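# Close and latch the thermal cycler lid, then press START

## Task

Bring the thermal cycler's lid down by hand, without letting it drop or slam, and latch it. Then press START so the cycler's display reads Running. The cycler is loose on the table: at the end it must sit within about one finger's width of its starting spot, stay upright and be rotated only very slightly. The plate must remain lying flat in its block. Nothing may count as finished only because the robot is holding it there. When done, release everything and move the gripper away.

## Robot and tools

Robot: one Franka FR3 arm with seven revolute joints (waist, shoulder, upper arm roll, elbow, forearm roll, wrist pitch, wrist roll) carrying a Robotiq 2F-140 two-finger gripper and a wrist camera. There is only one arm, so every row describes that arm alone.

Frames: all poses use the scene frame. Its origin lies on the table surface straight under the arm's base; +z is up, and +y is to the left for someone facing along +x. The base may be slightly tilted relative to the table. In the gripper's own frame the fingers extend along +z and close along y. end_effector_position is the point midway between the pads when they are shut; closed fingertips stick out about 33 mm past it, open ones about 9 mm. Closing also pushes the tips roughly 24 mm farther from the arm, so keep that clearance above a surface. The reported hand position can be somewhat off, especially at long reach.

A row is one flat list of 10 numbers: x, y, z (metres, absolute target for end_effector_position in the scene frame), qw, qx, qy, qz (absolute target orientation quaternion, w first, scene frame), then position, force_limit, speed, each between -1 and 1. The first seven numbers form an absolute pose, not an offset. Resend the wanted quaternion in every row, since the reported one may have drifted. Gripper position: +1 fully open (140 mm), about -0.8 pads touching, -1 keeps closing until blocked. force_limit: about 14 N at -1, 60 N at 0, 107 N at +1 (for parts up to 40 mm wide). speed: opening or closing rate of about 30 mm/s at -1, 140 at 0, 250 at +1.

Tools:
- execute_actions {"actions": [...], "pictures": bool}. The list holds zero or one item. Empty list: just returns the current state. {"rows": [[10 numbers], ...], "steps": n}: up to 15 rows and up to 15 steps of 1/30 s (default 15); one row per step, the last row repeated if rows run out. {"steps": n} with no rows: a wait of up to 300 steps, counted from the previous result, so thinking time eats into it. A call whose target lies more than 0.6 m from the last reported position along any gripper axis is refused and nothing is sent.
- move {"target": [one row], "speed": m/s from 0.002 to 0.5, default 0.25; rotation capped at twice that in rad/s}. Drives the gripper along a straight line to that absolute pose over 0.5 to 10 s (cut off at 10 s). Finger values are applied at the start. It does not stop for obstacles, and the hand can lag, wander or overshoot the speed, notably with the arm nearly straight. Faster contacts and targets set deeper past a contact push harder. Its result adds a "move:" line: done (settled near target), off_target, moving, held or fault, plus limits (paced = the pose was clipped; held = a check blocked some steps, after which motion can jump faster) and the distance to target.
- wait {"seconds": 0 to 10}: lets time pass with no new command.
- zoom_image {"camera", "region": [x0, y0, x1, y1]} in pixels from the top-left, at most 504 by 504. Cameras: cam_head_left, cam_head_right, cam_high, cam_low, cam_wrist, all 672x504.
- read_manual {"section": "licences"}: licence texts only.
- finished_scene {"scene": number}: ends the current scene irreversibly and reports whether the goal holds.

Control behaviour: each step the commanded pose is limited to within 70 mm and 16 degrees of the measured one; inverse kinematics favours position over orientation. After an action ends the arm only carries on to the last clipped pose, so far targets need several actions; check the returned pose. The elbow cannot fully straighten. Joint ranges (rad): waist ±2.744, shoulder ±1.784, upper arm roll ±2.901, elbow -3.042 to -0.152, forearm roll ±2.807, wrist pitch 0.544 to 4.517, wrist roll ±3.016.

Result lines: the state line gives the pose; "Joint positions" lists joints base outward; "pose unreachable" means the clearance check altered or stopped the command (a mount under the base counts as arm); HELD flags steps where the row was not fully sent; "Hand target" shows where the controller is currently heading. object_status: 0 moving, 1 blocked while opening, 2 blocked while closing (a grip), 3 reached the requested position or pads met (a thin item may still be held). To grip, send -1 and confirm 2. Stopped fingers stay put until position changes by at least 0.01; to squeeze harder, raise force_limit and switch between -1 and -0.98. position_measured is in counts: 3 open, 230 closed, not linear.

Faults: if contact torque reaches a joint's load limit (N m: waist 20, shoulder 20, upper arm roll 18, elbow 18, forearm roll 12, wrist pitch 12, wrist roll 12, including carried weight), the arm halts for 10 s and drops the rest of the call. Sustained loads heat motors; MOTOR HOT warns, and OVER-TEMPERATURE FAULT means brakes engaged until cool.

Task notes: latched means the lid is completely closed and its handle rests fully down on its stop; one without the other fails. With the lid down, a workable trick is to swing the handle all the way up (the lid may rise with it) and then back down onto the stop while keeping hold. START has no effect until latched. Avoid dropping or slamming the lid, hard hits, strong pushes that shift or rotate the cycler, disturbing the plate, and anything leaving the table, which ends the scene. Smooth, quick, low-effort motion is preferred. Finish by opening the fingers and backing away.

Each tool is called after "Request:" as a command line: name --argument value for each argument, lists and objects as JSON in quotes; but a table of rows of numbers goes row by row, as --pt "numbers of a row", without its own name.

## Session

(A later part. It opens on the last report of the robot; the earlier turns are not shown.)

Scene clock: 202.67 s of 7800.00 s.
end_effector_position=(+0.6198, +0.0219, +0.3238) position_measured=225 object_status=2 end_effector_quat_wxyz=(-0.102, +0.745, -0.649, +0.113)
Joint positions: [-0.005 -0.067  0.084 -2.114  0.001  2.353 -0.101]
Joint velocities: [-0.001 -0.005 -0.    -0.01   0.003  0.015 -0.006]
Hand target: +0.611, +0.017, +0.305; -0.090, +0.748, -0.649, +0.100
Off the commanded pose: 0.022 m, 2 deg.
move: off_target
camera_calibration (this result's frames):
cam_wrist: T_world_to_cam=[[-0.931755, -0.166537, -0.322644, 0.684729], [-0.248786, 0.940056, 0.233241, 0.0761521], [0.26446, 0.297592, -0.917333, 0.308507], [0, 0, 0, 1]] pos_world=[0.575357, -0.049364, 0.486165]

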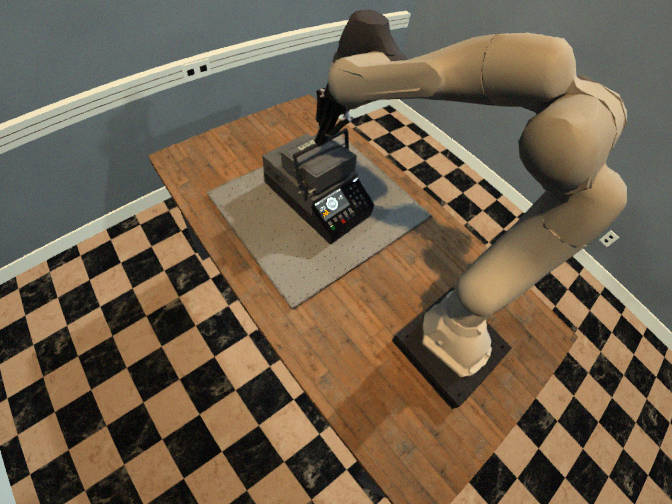

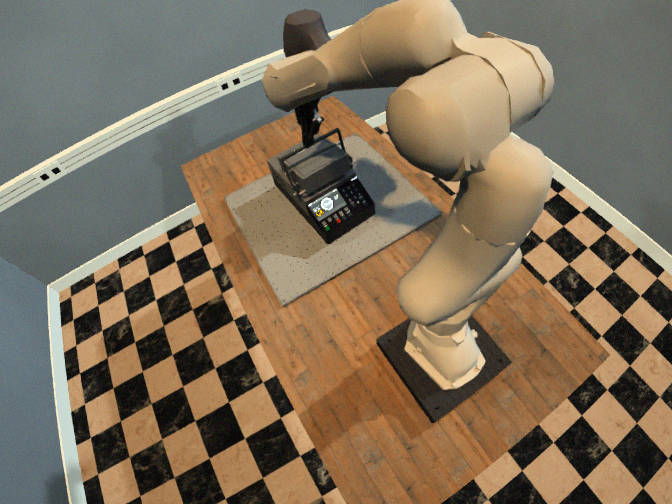

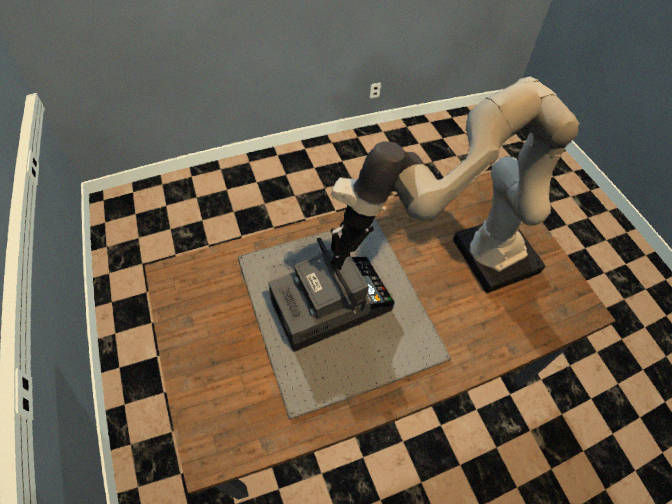

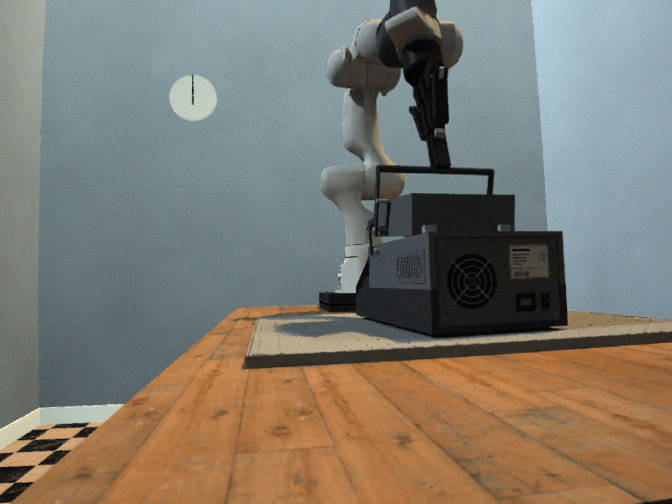

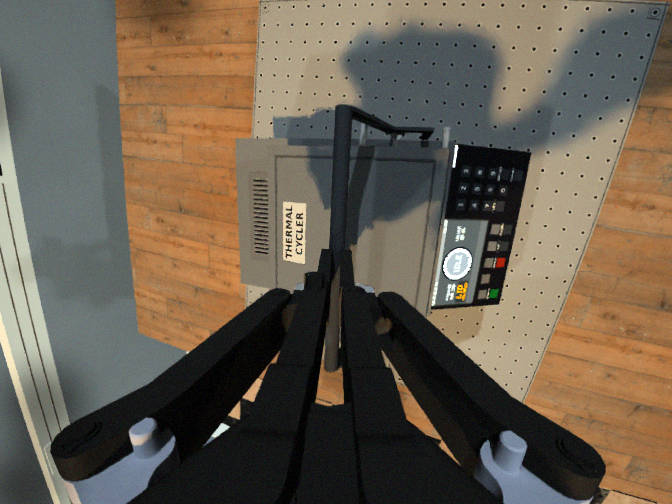

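Request:
move --target '[0.626,0.022,0.30,-0.09,0.748,-0.65,0.1,-0.6,0,0]' --speed 0.02

Request:
move --target '[0.626,0.022,0.30,-0.09,0.748,-0.65,0.1,-1,-0.3,0]'

Request:
move --target '[0.57,0.015,0.287,-0.09,0.748,-0.65,0.1,-1,-0.3,0]' --speed 0.03

Request:
move --target '[0.53,0.01,0.25,-0.09,0.748,-0.65,0.1,-1,-0.3,0]' --speed 0.03

Request:
move --target '[0.512,0.007,0.195,-0.09,0.748,-0.65,0.1,-1,-0.3,0]' --speed 0.03

Scene clock: 213.57 s of 7800.00 s.
end_effector_position=(+0.6272, +0.0222, +0.3007) position_measured=205 object_status=3 end_effector_quat_wxyz=(-0.093, +0.747, -0.650, +0.100)
Joint positions: [-0.005 -0.004  0.083 -2.084 -0.001  2.355 -0.103]
Joint velocities: [ 0.001  0.001 -0.001  0.004 -0.001 -0.     0.001]
Hand target: +0.627, +0.022, +0.300; -0.091, +0.748, -0.650, +0.100
Off the commanded pose: 0.001 m, 0 deg.
After step 90, 6.43 s passed at rest.
move: done
camera_calibration (this result's frames):
cam_wrist: T_world_to_cam=[[-0.941402, -0.168067, -0.29243, 0.681287], [-0.243166, 0.93902, 0.24313, 0.0766367], [0.233736, 0.299993, -0.924863, 0.306818], [0, 0, 0, 1]] pos_world=[0.588286, -0.0495045, 0.464362]

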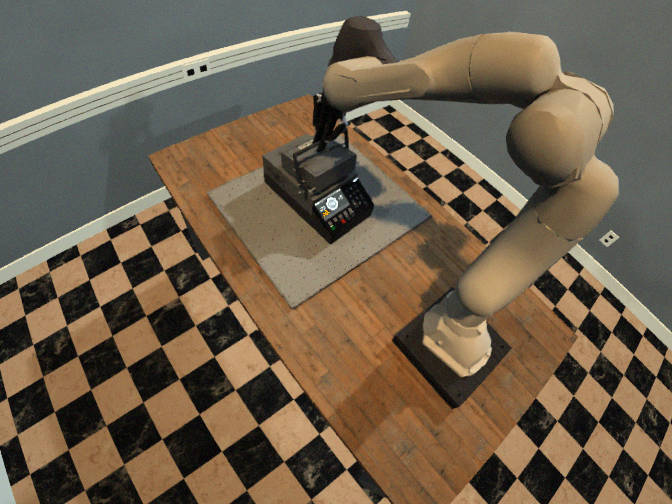

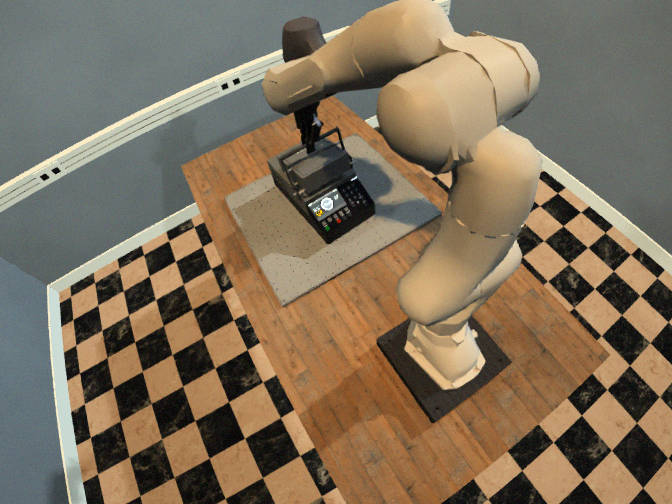

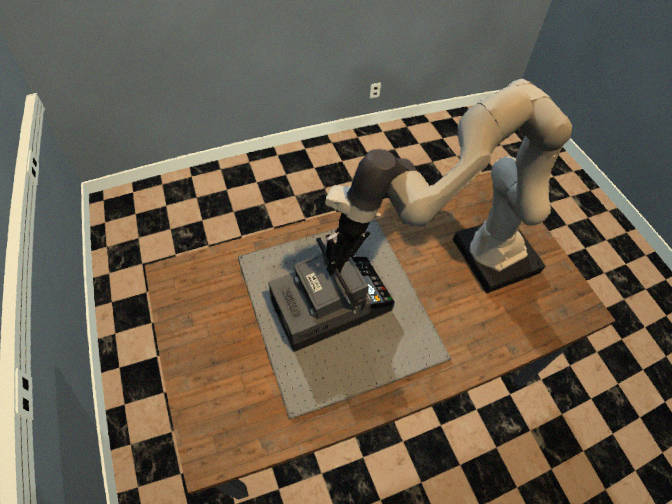

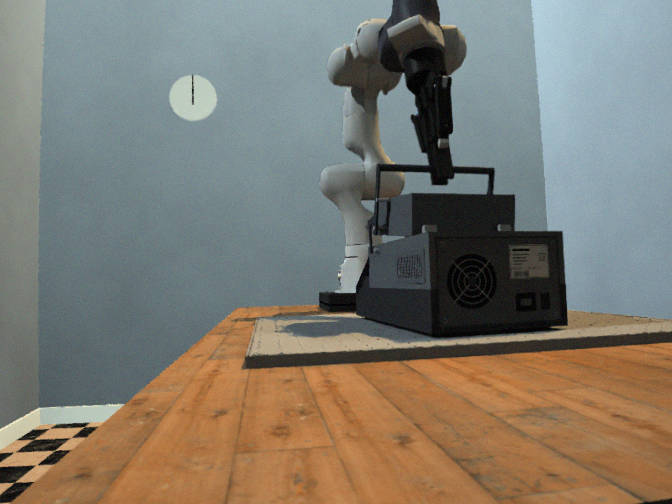

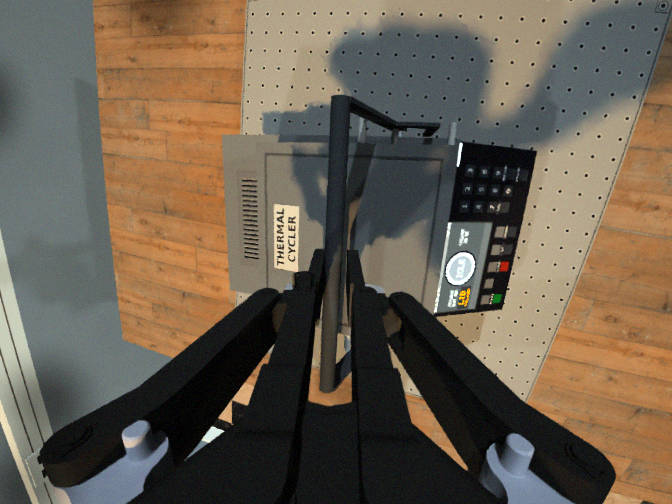

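Scene clock: 214.27 s of 7800.00 s.
end_effector_position=(+0.6277, +0.0222, +0.3014) position_measured=216 object_status=2 end_effector_quat_wxyz=(-0.094, +0.746, -0.652, +0.101)
Joint positions: [-0.005 -0.004  0.083 -2.084 -0.001  2.355 -0.098]
Joint velocities: [ 0.001  0.001 -0.001 -0.002  0.    -0.     0.002]
Hand target: +0.626, +0.022, +0.300; -0.090, +0.748, -0.650, +0.100
Off the commanded pose: 0.002 m, 1 deg.
move: done
camera_calibration (this result's frames):
cam_wrist: T_world_to_cam=[[-0.941609, -0.163703, -0.294234, 0.682505], [-0.239586, 0.939746, 0.243878, 0.0740821], [0.236582, 0.300132, -0.924094, 0.305289], [0, 0, 0, 1]] pos_world=[0.588176, -0.0495171, 0.464865]

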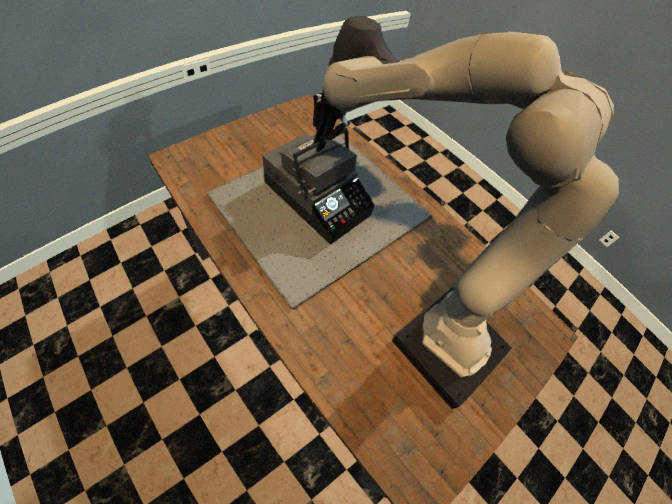

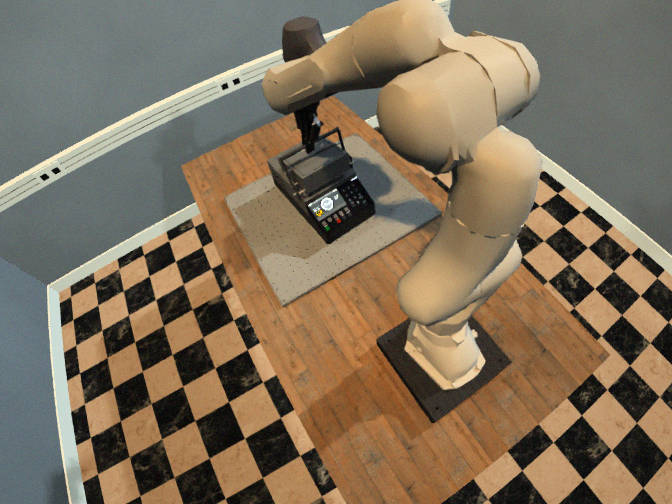

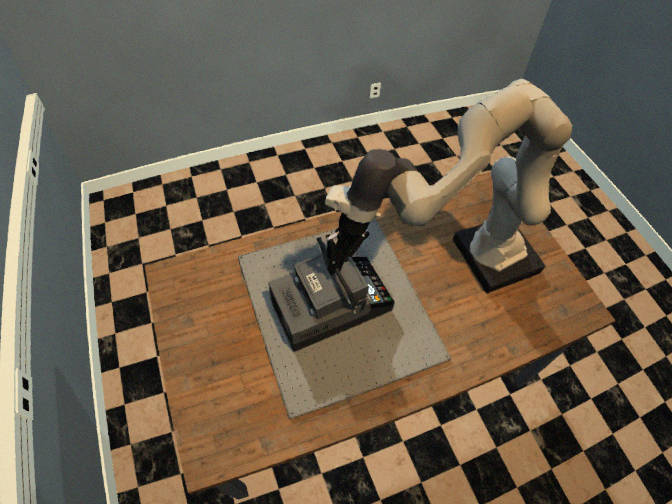

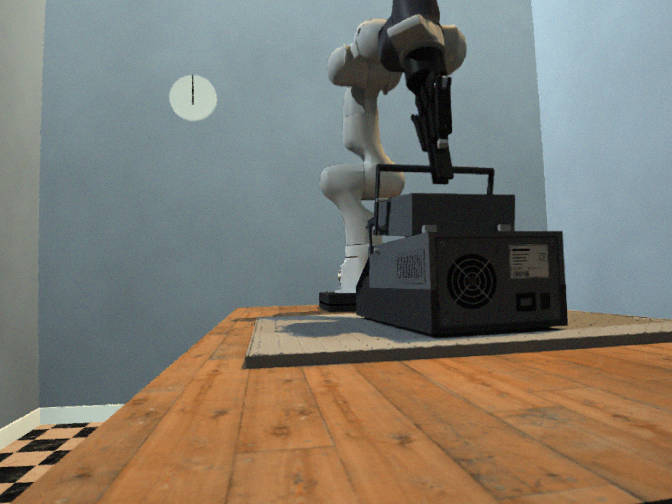

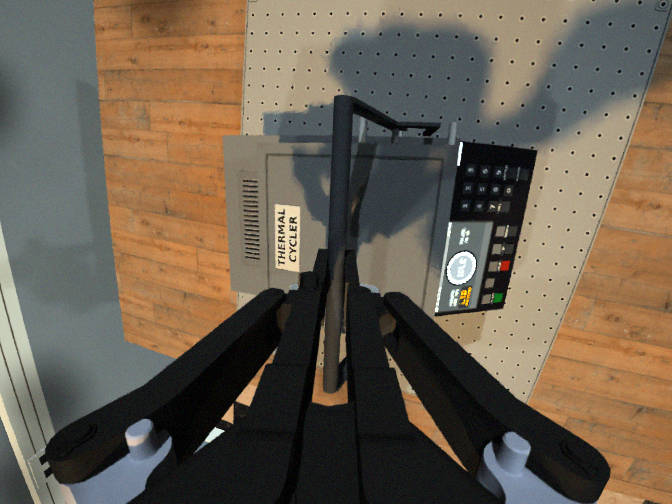

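Scene clock: 216.53 s of 7800.00 s.
end_effector_position=(+0.5839, +0.0178, +0.3028) position_measured=216 object_status=2 end_effector_quat_wxyz=(-0.105, +0.743, -0.651, +0.116)
Joint positions: [-0.006 -0.16   0.079 -2.278  0.014  2.433 -0.111]
Joint velocities: [-0.    -0.003  0.001 -0.007  0.003  0.005 -0.004]
Hand target: +0.571, +0.014, +0.286; -0.090, +0.748, -0.650, +0.100
Off the commanded pose: 0.021 m, 3 deg.
move: off_target
camera_calibration (this result's frames):
cam_wrist: T_world_to_cam=[[-0.929826, -0.161629, -0.330605, 0.645076], [-0.246253, 0.940882, 0.232597, 0.0746859], [0.273466, 0.297687, -0.914658, 0.293874], [0, 0, 0, 1]] pos_world=[0.537835, -0.0534896, 0.464688]

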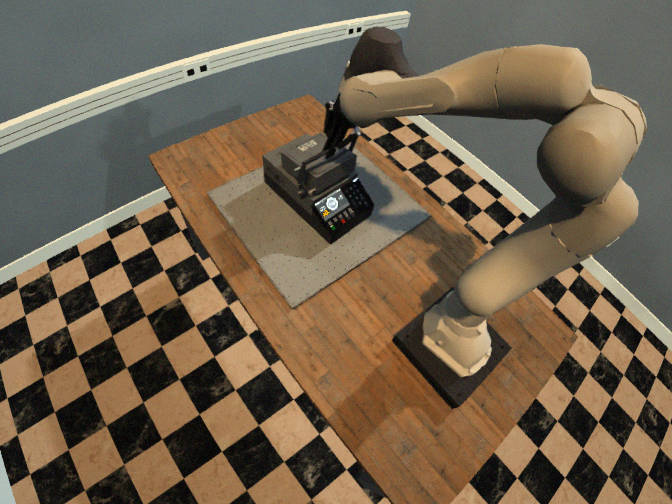

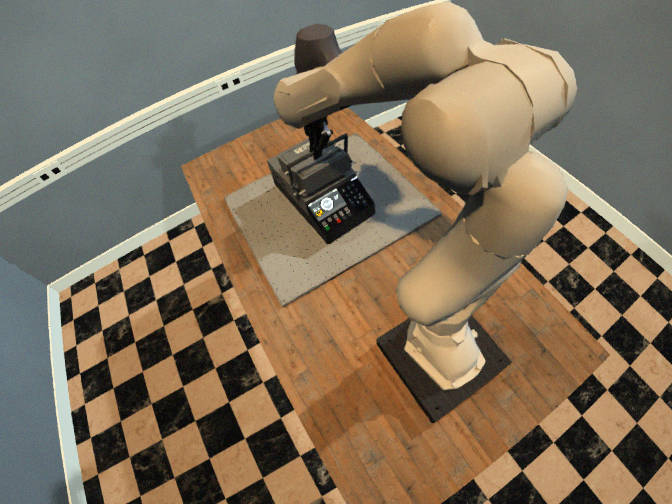

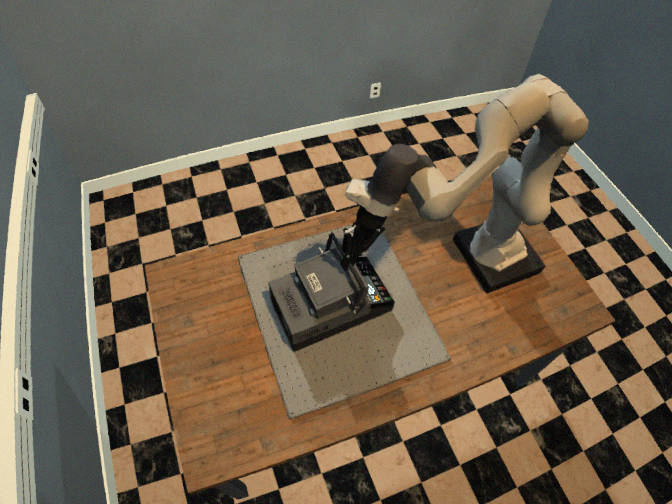

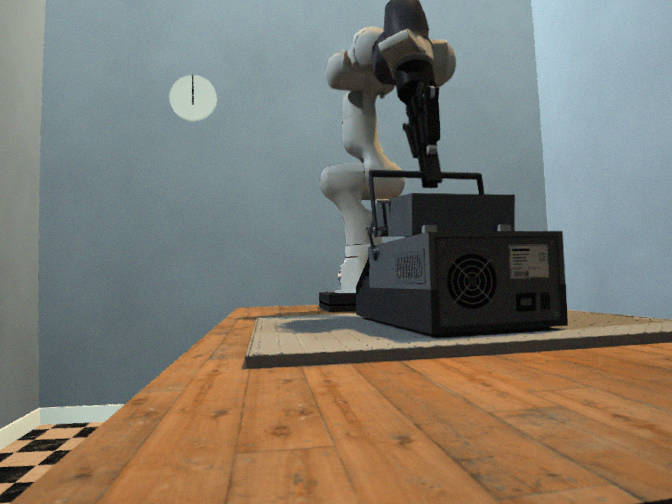

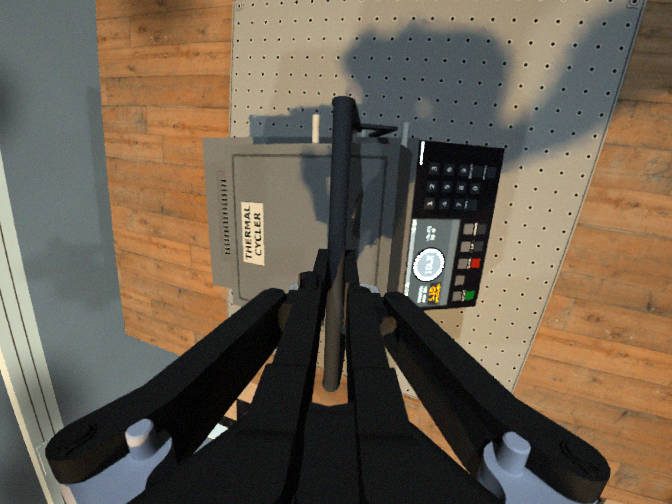

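Scene clock: 219.40 s of 7800.00 s.
end_effector_position=(+0.5482, +0.0139, +0.2804) position_measured=216 object_status=2 end_effector_quat_wxyz=(-0.113, +0.742, -0.649, +0.123)
Joint positions: [ 0.    -0.254  0.068 -2.447  0.029  2.529 -0.129]
Joint velocities: [ 0.005 -0.    -0.003 -0.001  0.    -0.001 -0.001]
Hand target: +0.531, +0.009, +0.250; -0.090, +0.748, -0.649, +0.100
Off the commanded pose: 0.036 m, 4 deg.
move: off_target
camera_calibration (this result's frames):
cam_wrist: T_world_to_cam=[[-0.922637, -0.162739, -0.349652, 0.605272], [-0.252517, 0.940166, 0.228742, 0.0793339], [0.291506, 0.299339, -0.908526, 0.272669], [0, 0, 0, 1]] pos_world=[0.498995, -0.0577063, 0.441214]

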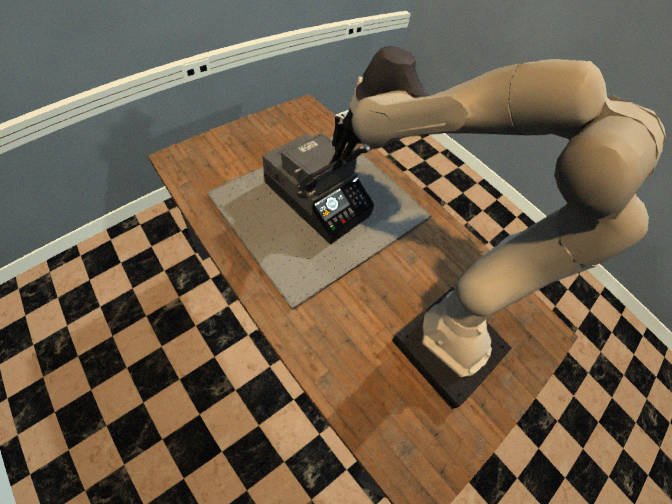

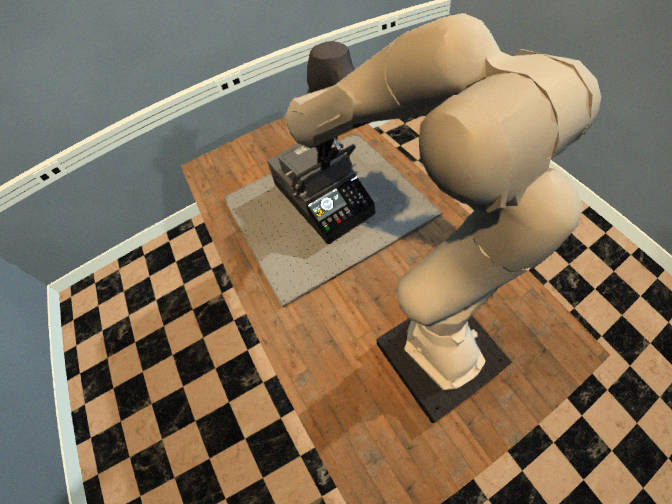

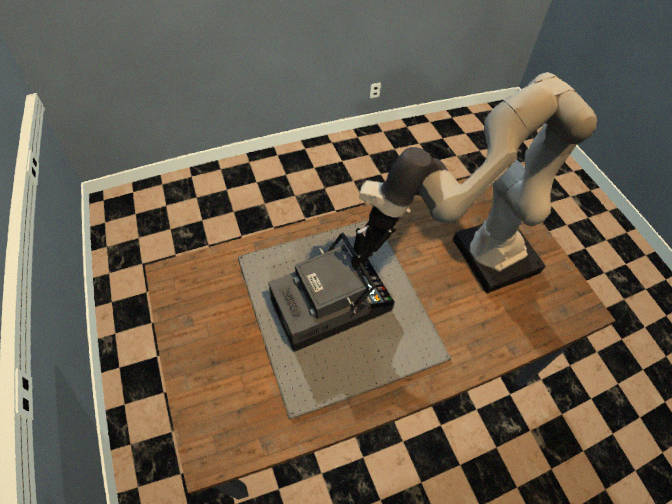

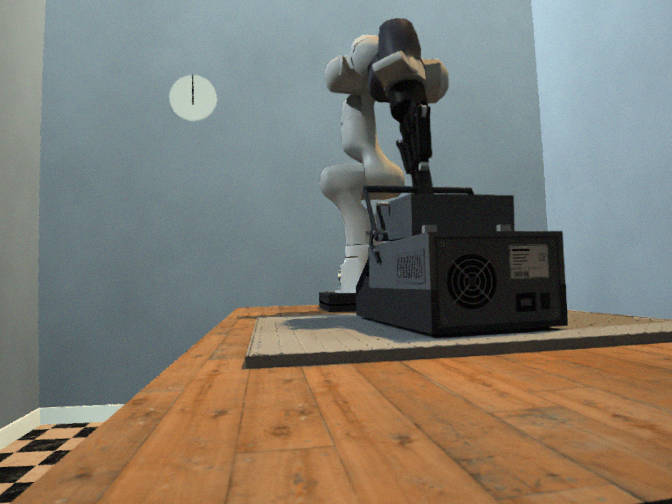

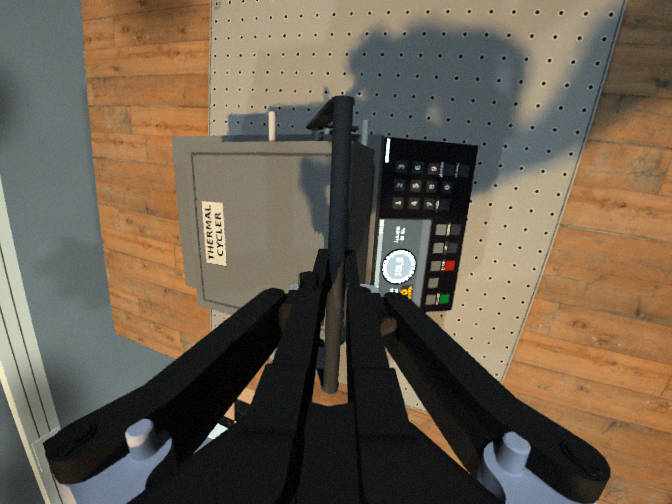

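Scene clock: 230.50 s of 7800.00 s.
end_effector_position=(+0.5495, +0.0142, +0.2842) position_measured=216 object_status=2 end_effector_quat_wxyz=(-0.123, +0.739, -0.648, +0.135)
Joint positions: [ 0.002 -0.274  0.068 -2.474  0.031  2.568 -0.127]
Joint velocities: [-0.     0.001 -0.001 -0.    -0.001  0.001 -0.001]
Hand target: +0.547, +0.014, +0.280; -0.120, +0.740, -0.648, +0.132
Off the commanded pose: 0.097 m, 6 deg.
TORQUE FAULT: the external load on joint 2 (shoulder) reached its load limit, and the arm stopped for 10 seconds. The arm's remaining commands of this call were not run. The gripper holds where it stopped, with its grip as last carried out, and the arm accepts commands again: back off and push less far. The arm stops again, at the same cost, whenever a joint's load reaches its limit.
move: fault
camera_calibration (this result's frames):
cam_wrist: T_world_to_cam=[[-0.91098, -0.160814, -0.379807, 0.609983], [-0.258153, 0.940493, 0.220975, 0.0837096], [0.32167, 0.299352, -0.898285, 0.256232], [0, 0, 0, 1]] pos_world=[0.49487, -0.0573381, 0.443347]

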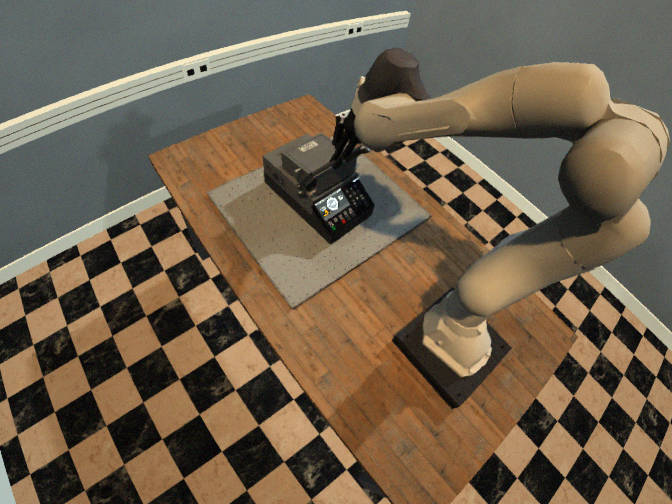

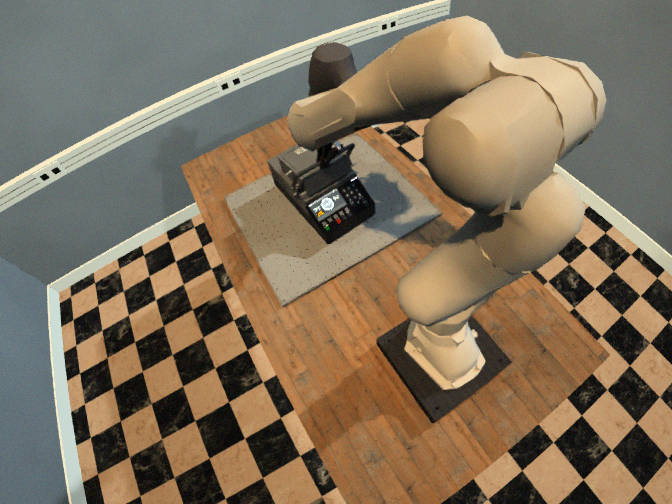

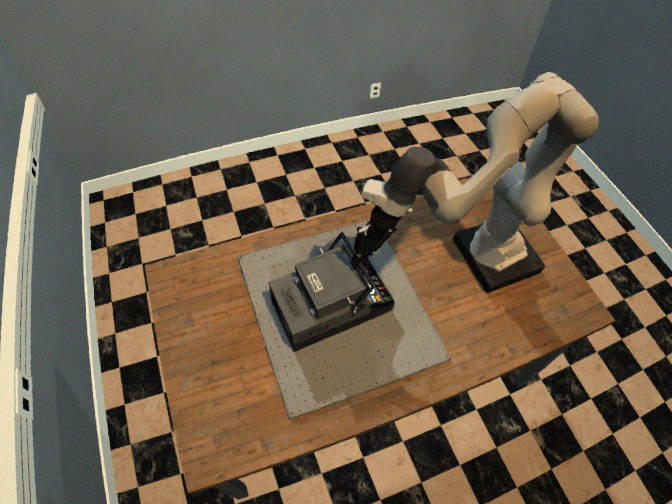

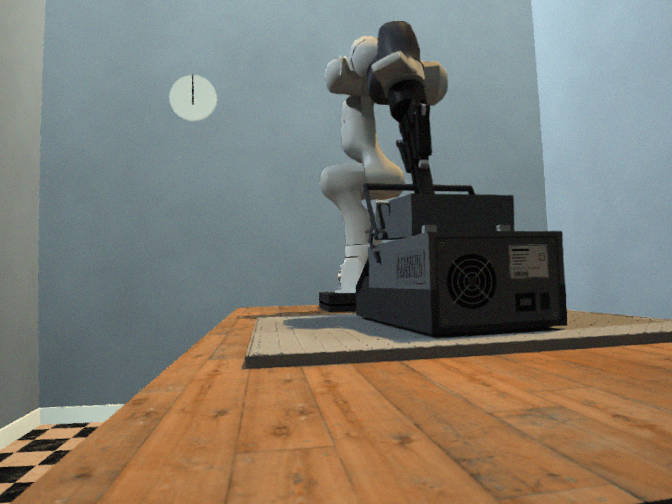

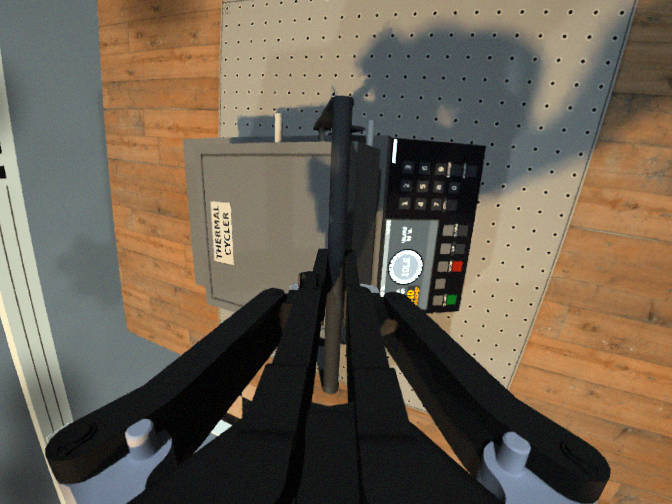

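Request:
move --target '[0.53,0.012,0.275,0.17,0.729,-0.634,-0.196,-1,-0.3,0]' --speed 0.05

Request:
move --target '[0.505,0.009,0.24,0.17,0.729,-0.634,-0.196,-1,-0.3,0]' --speed 0.02

Scene clock: 249.57 s of 7800.00 s.
end_effector_position=(+0.5510, +0.0096, +0.2757) position_measured=216 object_status=2 end_effector_quat_wxyz=(+0.139, +0.730, -0.646, -0.177)
Joint positions: [-0.007  0.483  0.068 -1.361  0.002  1.39  -0.105]
Joint velocities: [-0.001  0.012  0.     0.009 -0.003 -0.011  0.003]
Hand target: +0.530, +0.008, +0.272; +0.164, +0.728, -0.635, -0.200
Off the commanded pose: 0.021 m, 4 deg.
After step 90, 6.87 s passed at rest.
move: off_target
camera_calibration (this result's frames):
cam_wrist: T_world_to_cam=[[-0.899908, -0.158194, 0.406374, 0.384516], [-0.00470711, 0.93535, 0.353692, -0.0858483], [-0.436054, 0.316377, -0.842474, 0.651383], [0, 0, 0, 1]] pos_world=[0.629663, -0.0649566, 0.42288]

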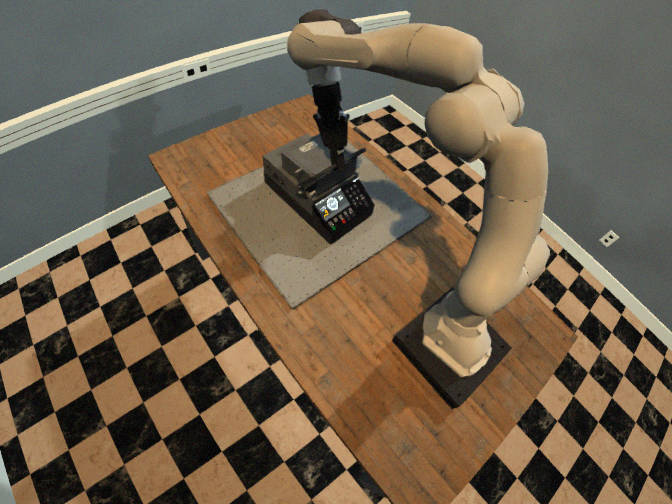

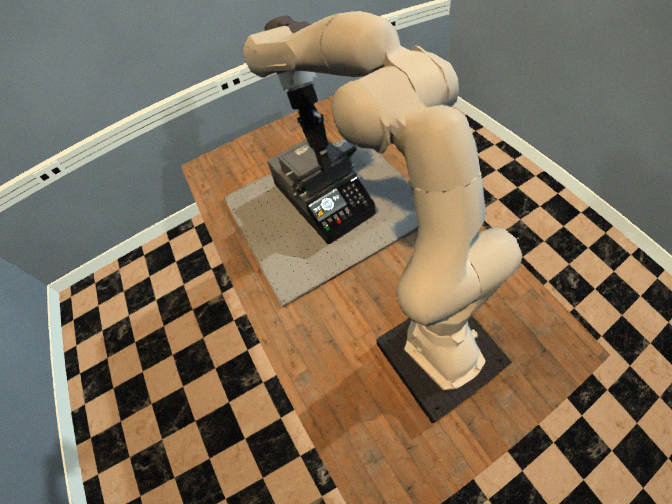

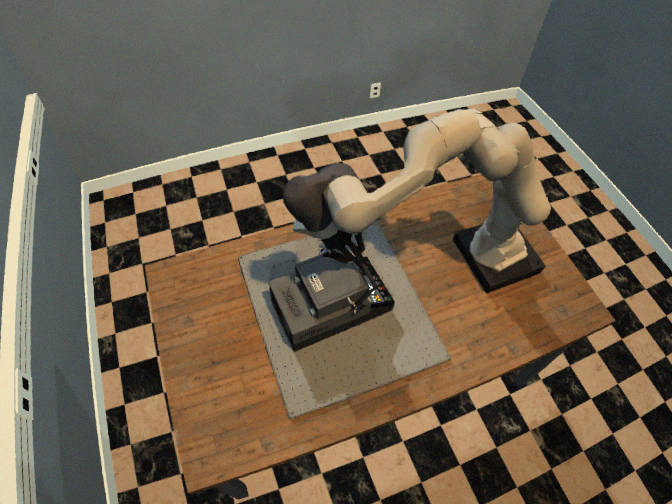

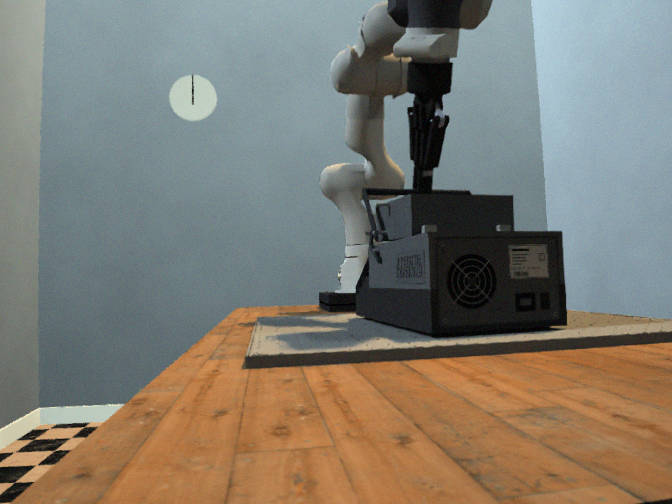

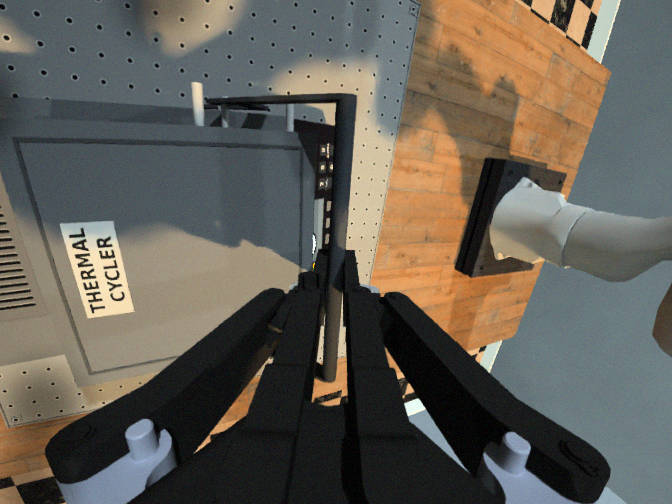

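Scene clock: 252.70 s of 7800.00 s.
end_effector_position=(+0.5276, +0.0076, +0.2447) position_measured=216 object_status=2 end_effector_quat_wxyz=(+0.148, +0.728, -0.646, -0.174)
Joint positions: [-0.006  0.42   0.068 -1.539 -0.009  1.497 -0.099]
Joint velocities: [ 0.    -0.     0.    -0.008 -0.002  0.004  0.   ]
Hand target: +0.507, +0.008, +0.239; +0.170, +0.729, -0.633, -0.196
Off the commanded pose: 0.023 m, 4 deg.
move: off_target
camera_calibration (this result's frames):
cam_wrist: T_world_to_cam=[[-0.896529, -0.152932, 0.415749, 0.371548], [-0.00372267, 0.941086, 0.338148, -0.0698684], [-0.442969, 0.301612, -0.84428, 0.619939], [0, 0, 0, 1]] pos_world=[0.607457, -0.0644072, 0.392557]

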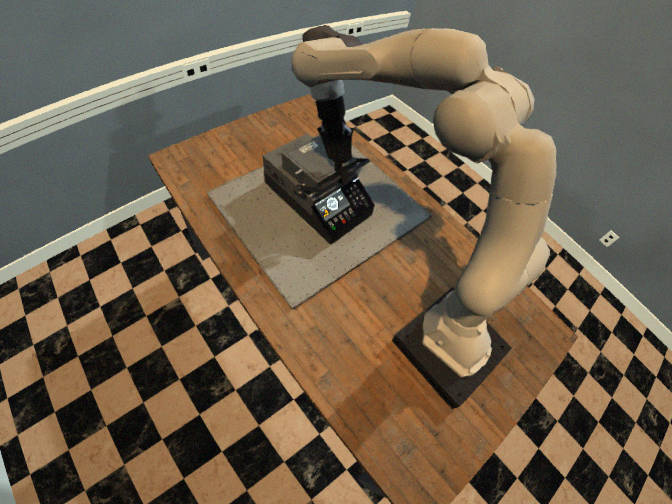

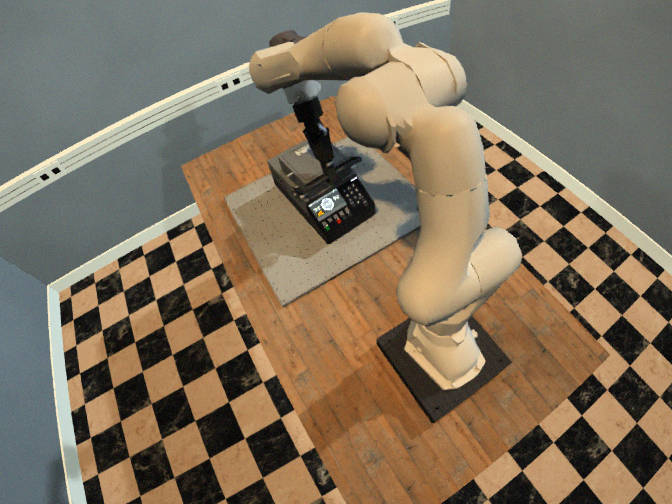

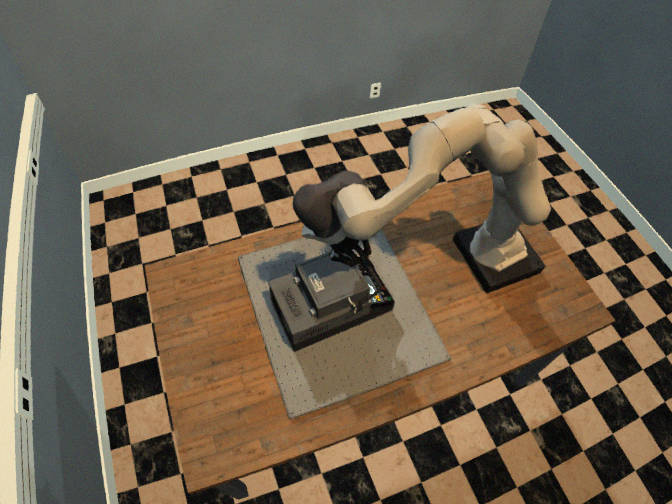

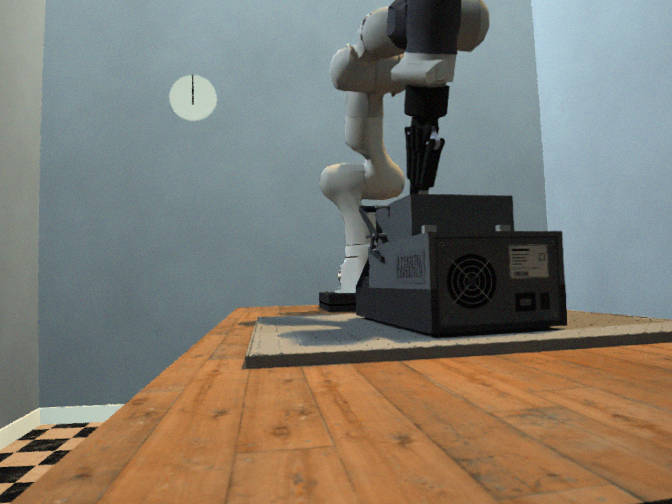

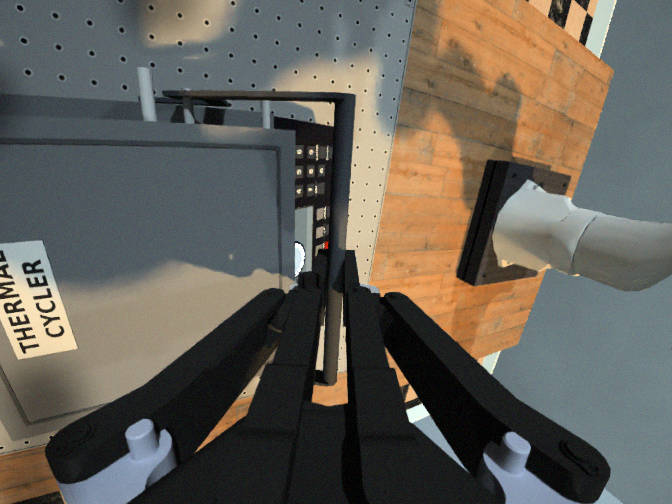

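Continue down, returning to vertical.

Request:
move --target '[0.512,0.008,0.205,0,0.755,-0.656,0,-1,-0.3,0]' --speed 0.04

Scene clock: 263.93 s of 7800.00 s.
end_effector_position=(+0.5097, +0.0080, +0.2149) position_measured=216 object_status=2 end_effector_quat_wxyz=(+0.007, +0.752, -0.659, -0.002)
Joint positions: [-0.006 -0.039  0.069 -2.261 -0.006  2.211 -0.109]
Joint velocities: [ 0.002 -0.009 -0.001 -0.013 -0.     0.015  0.001]
Hand target: +0.514, +0.010, +0.206; +0.003, +0.757, -0.654, +0.002
Off the commanded pose: 0.010 m, 1 deg.
After step 90, 2.23 s passed at rest.
move: off_target
camera_calibration (this result's frames):
cam_wrist: T_world_to_cam=[[-0.98665, -0.162339, -0.0129789, 0.506148], [-0.159217, 0.944776, 0.286442, 0.0300834], [-0.0342384, 0.284684, -0.95801, 0.402916], [0, 0, 0, 1]] pos_world=[0.517976, -0.0609585, 0.38395]

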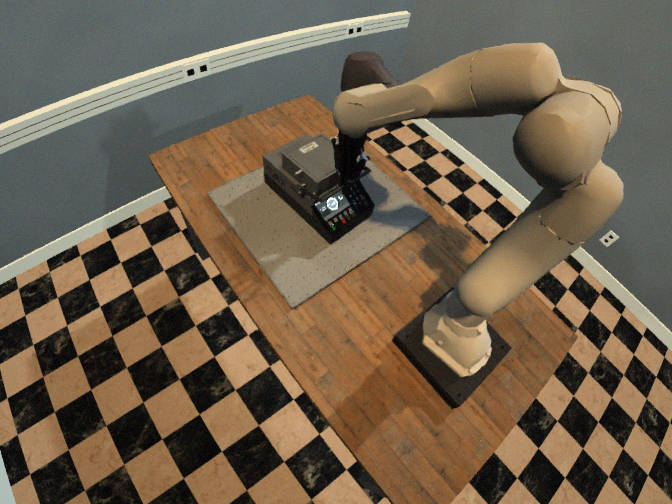

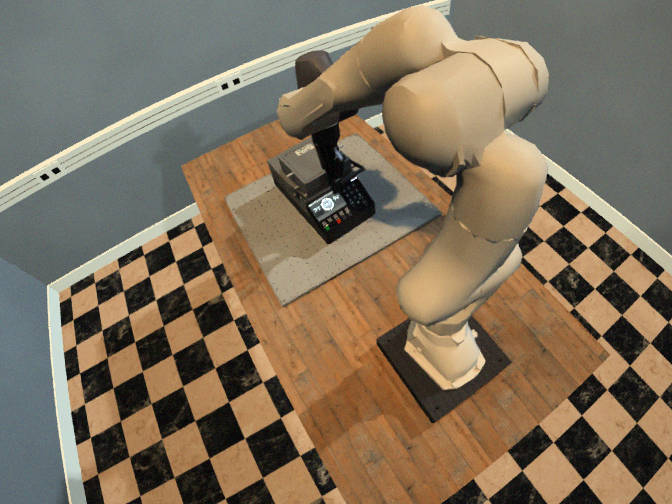

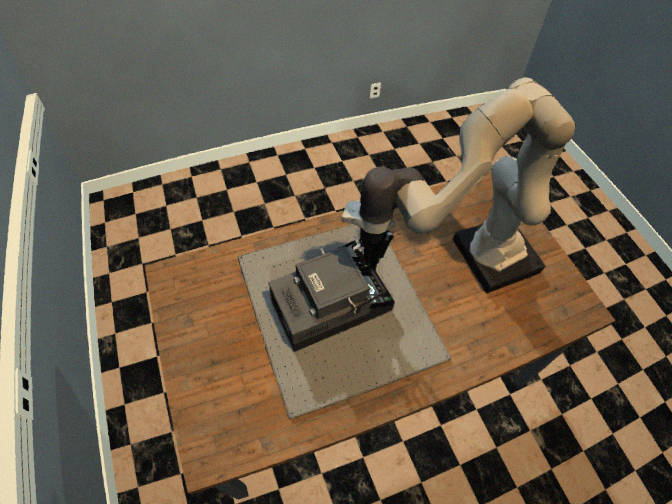

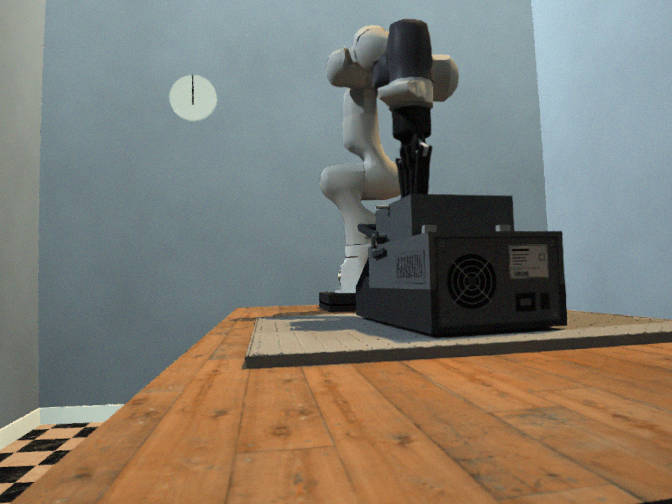

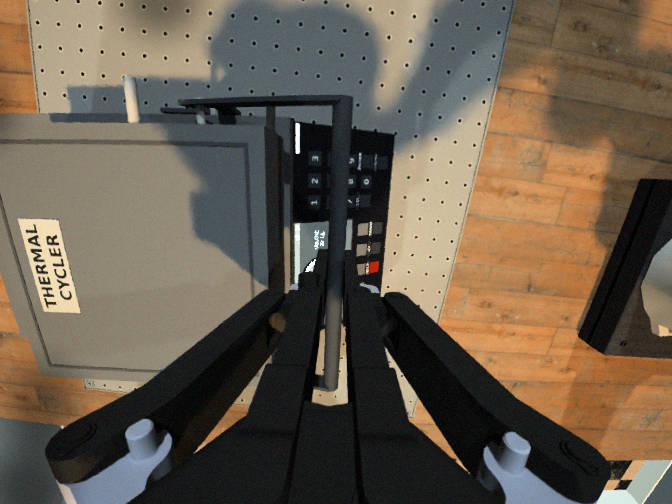

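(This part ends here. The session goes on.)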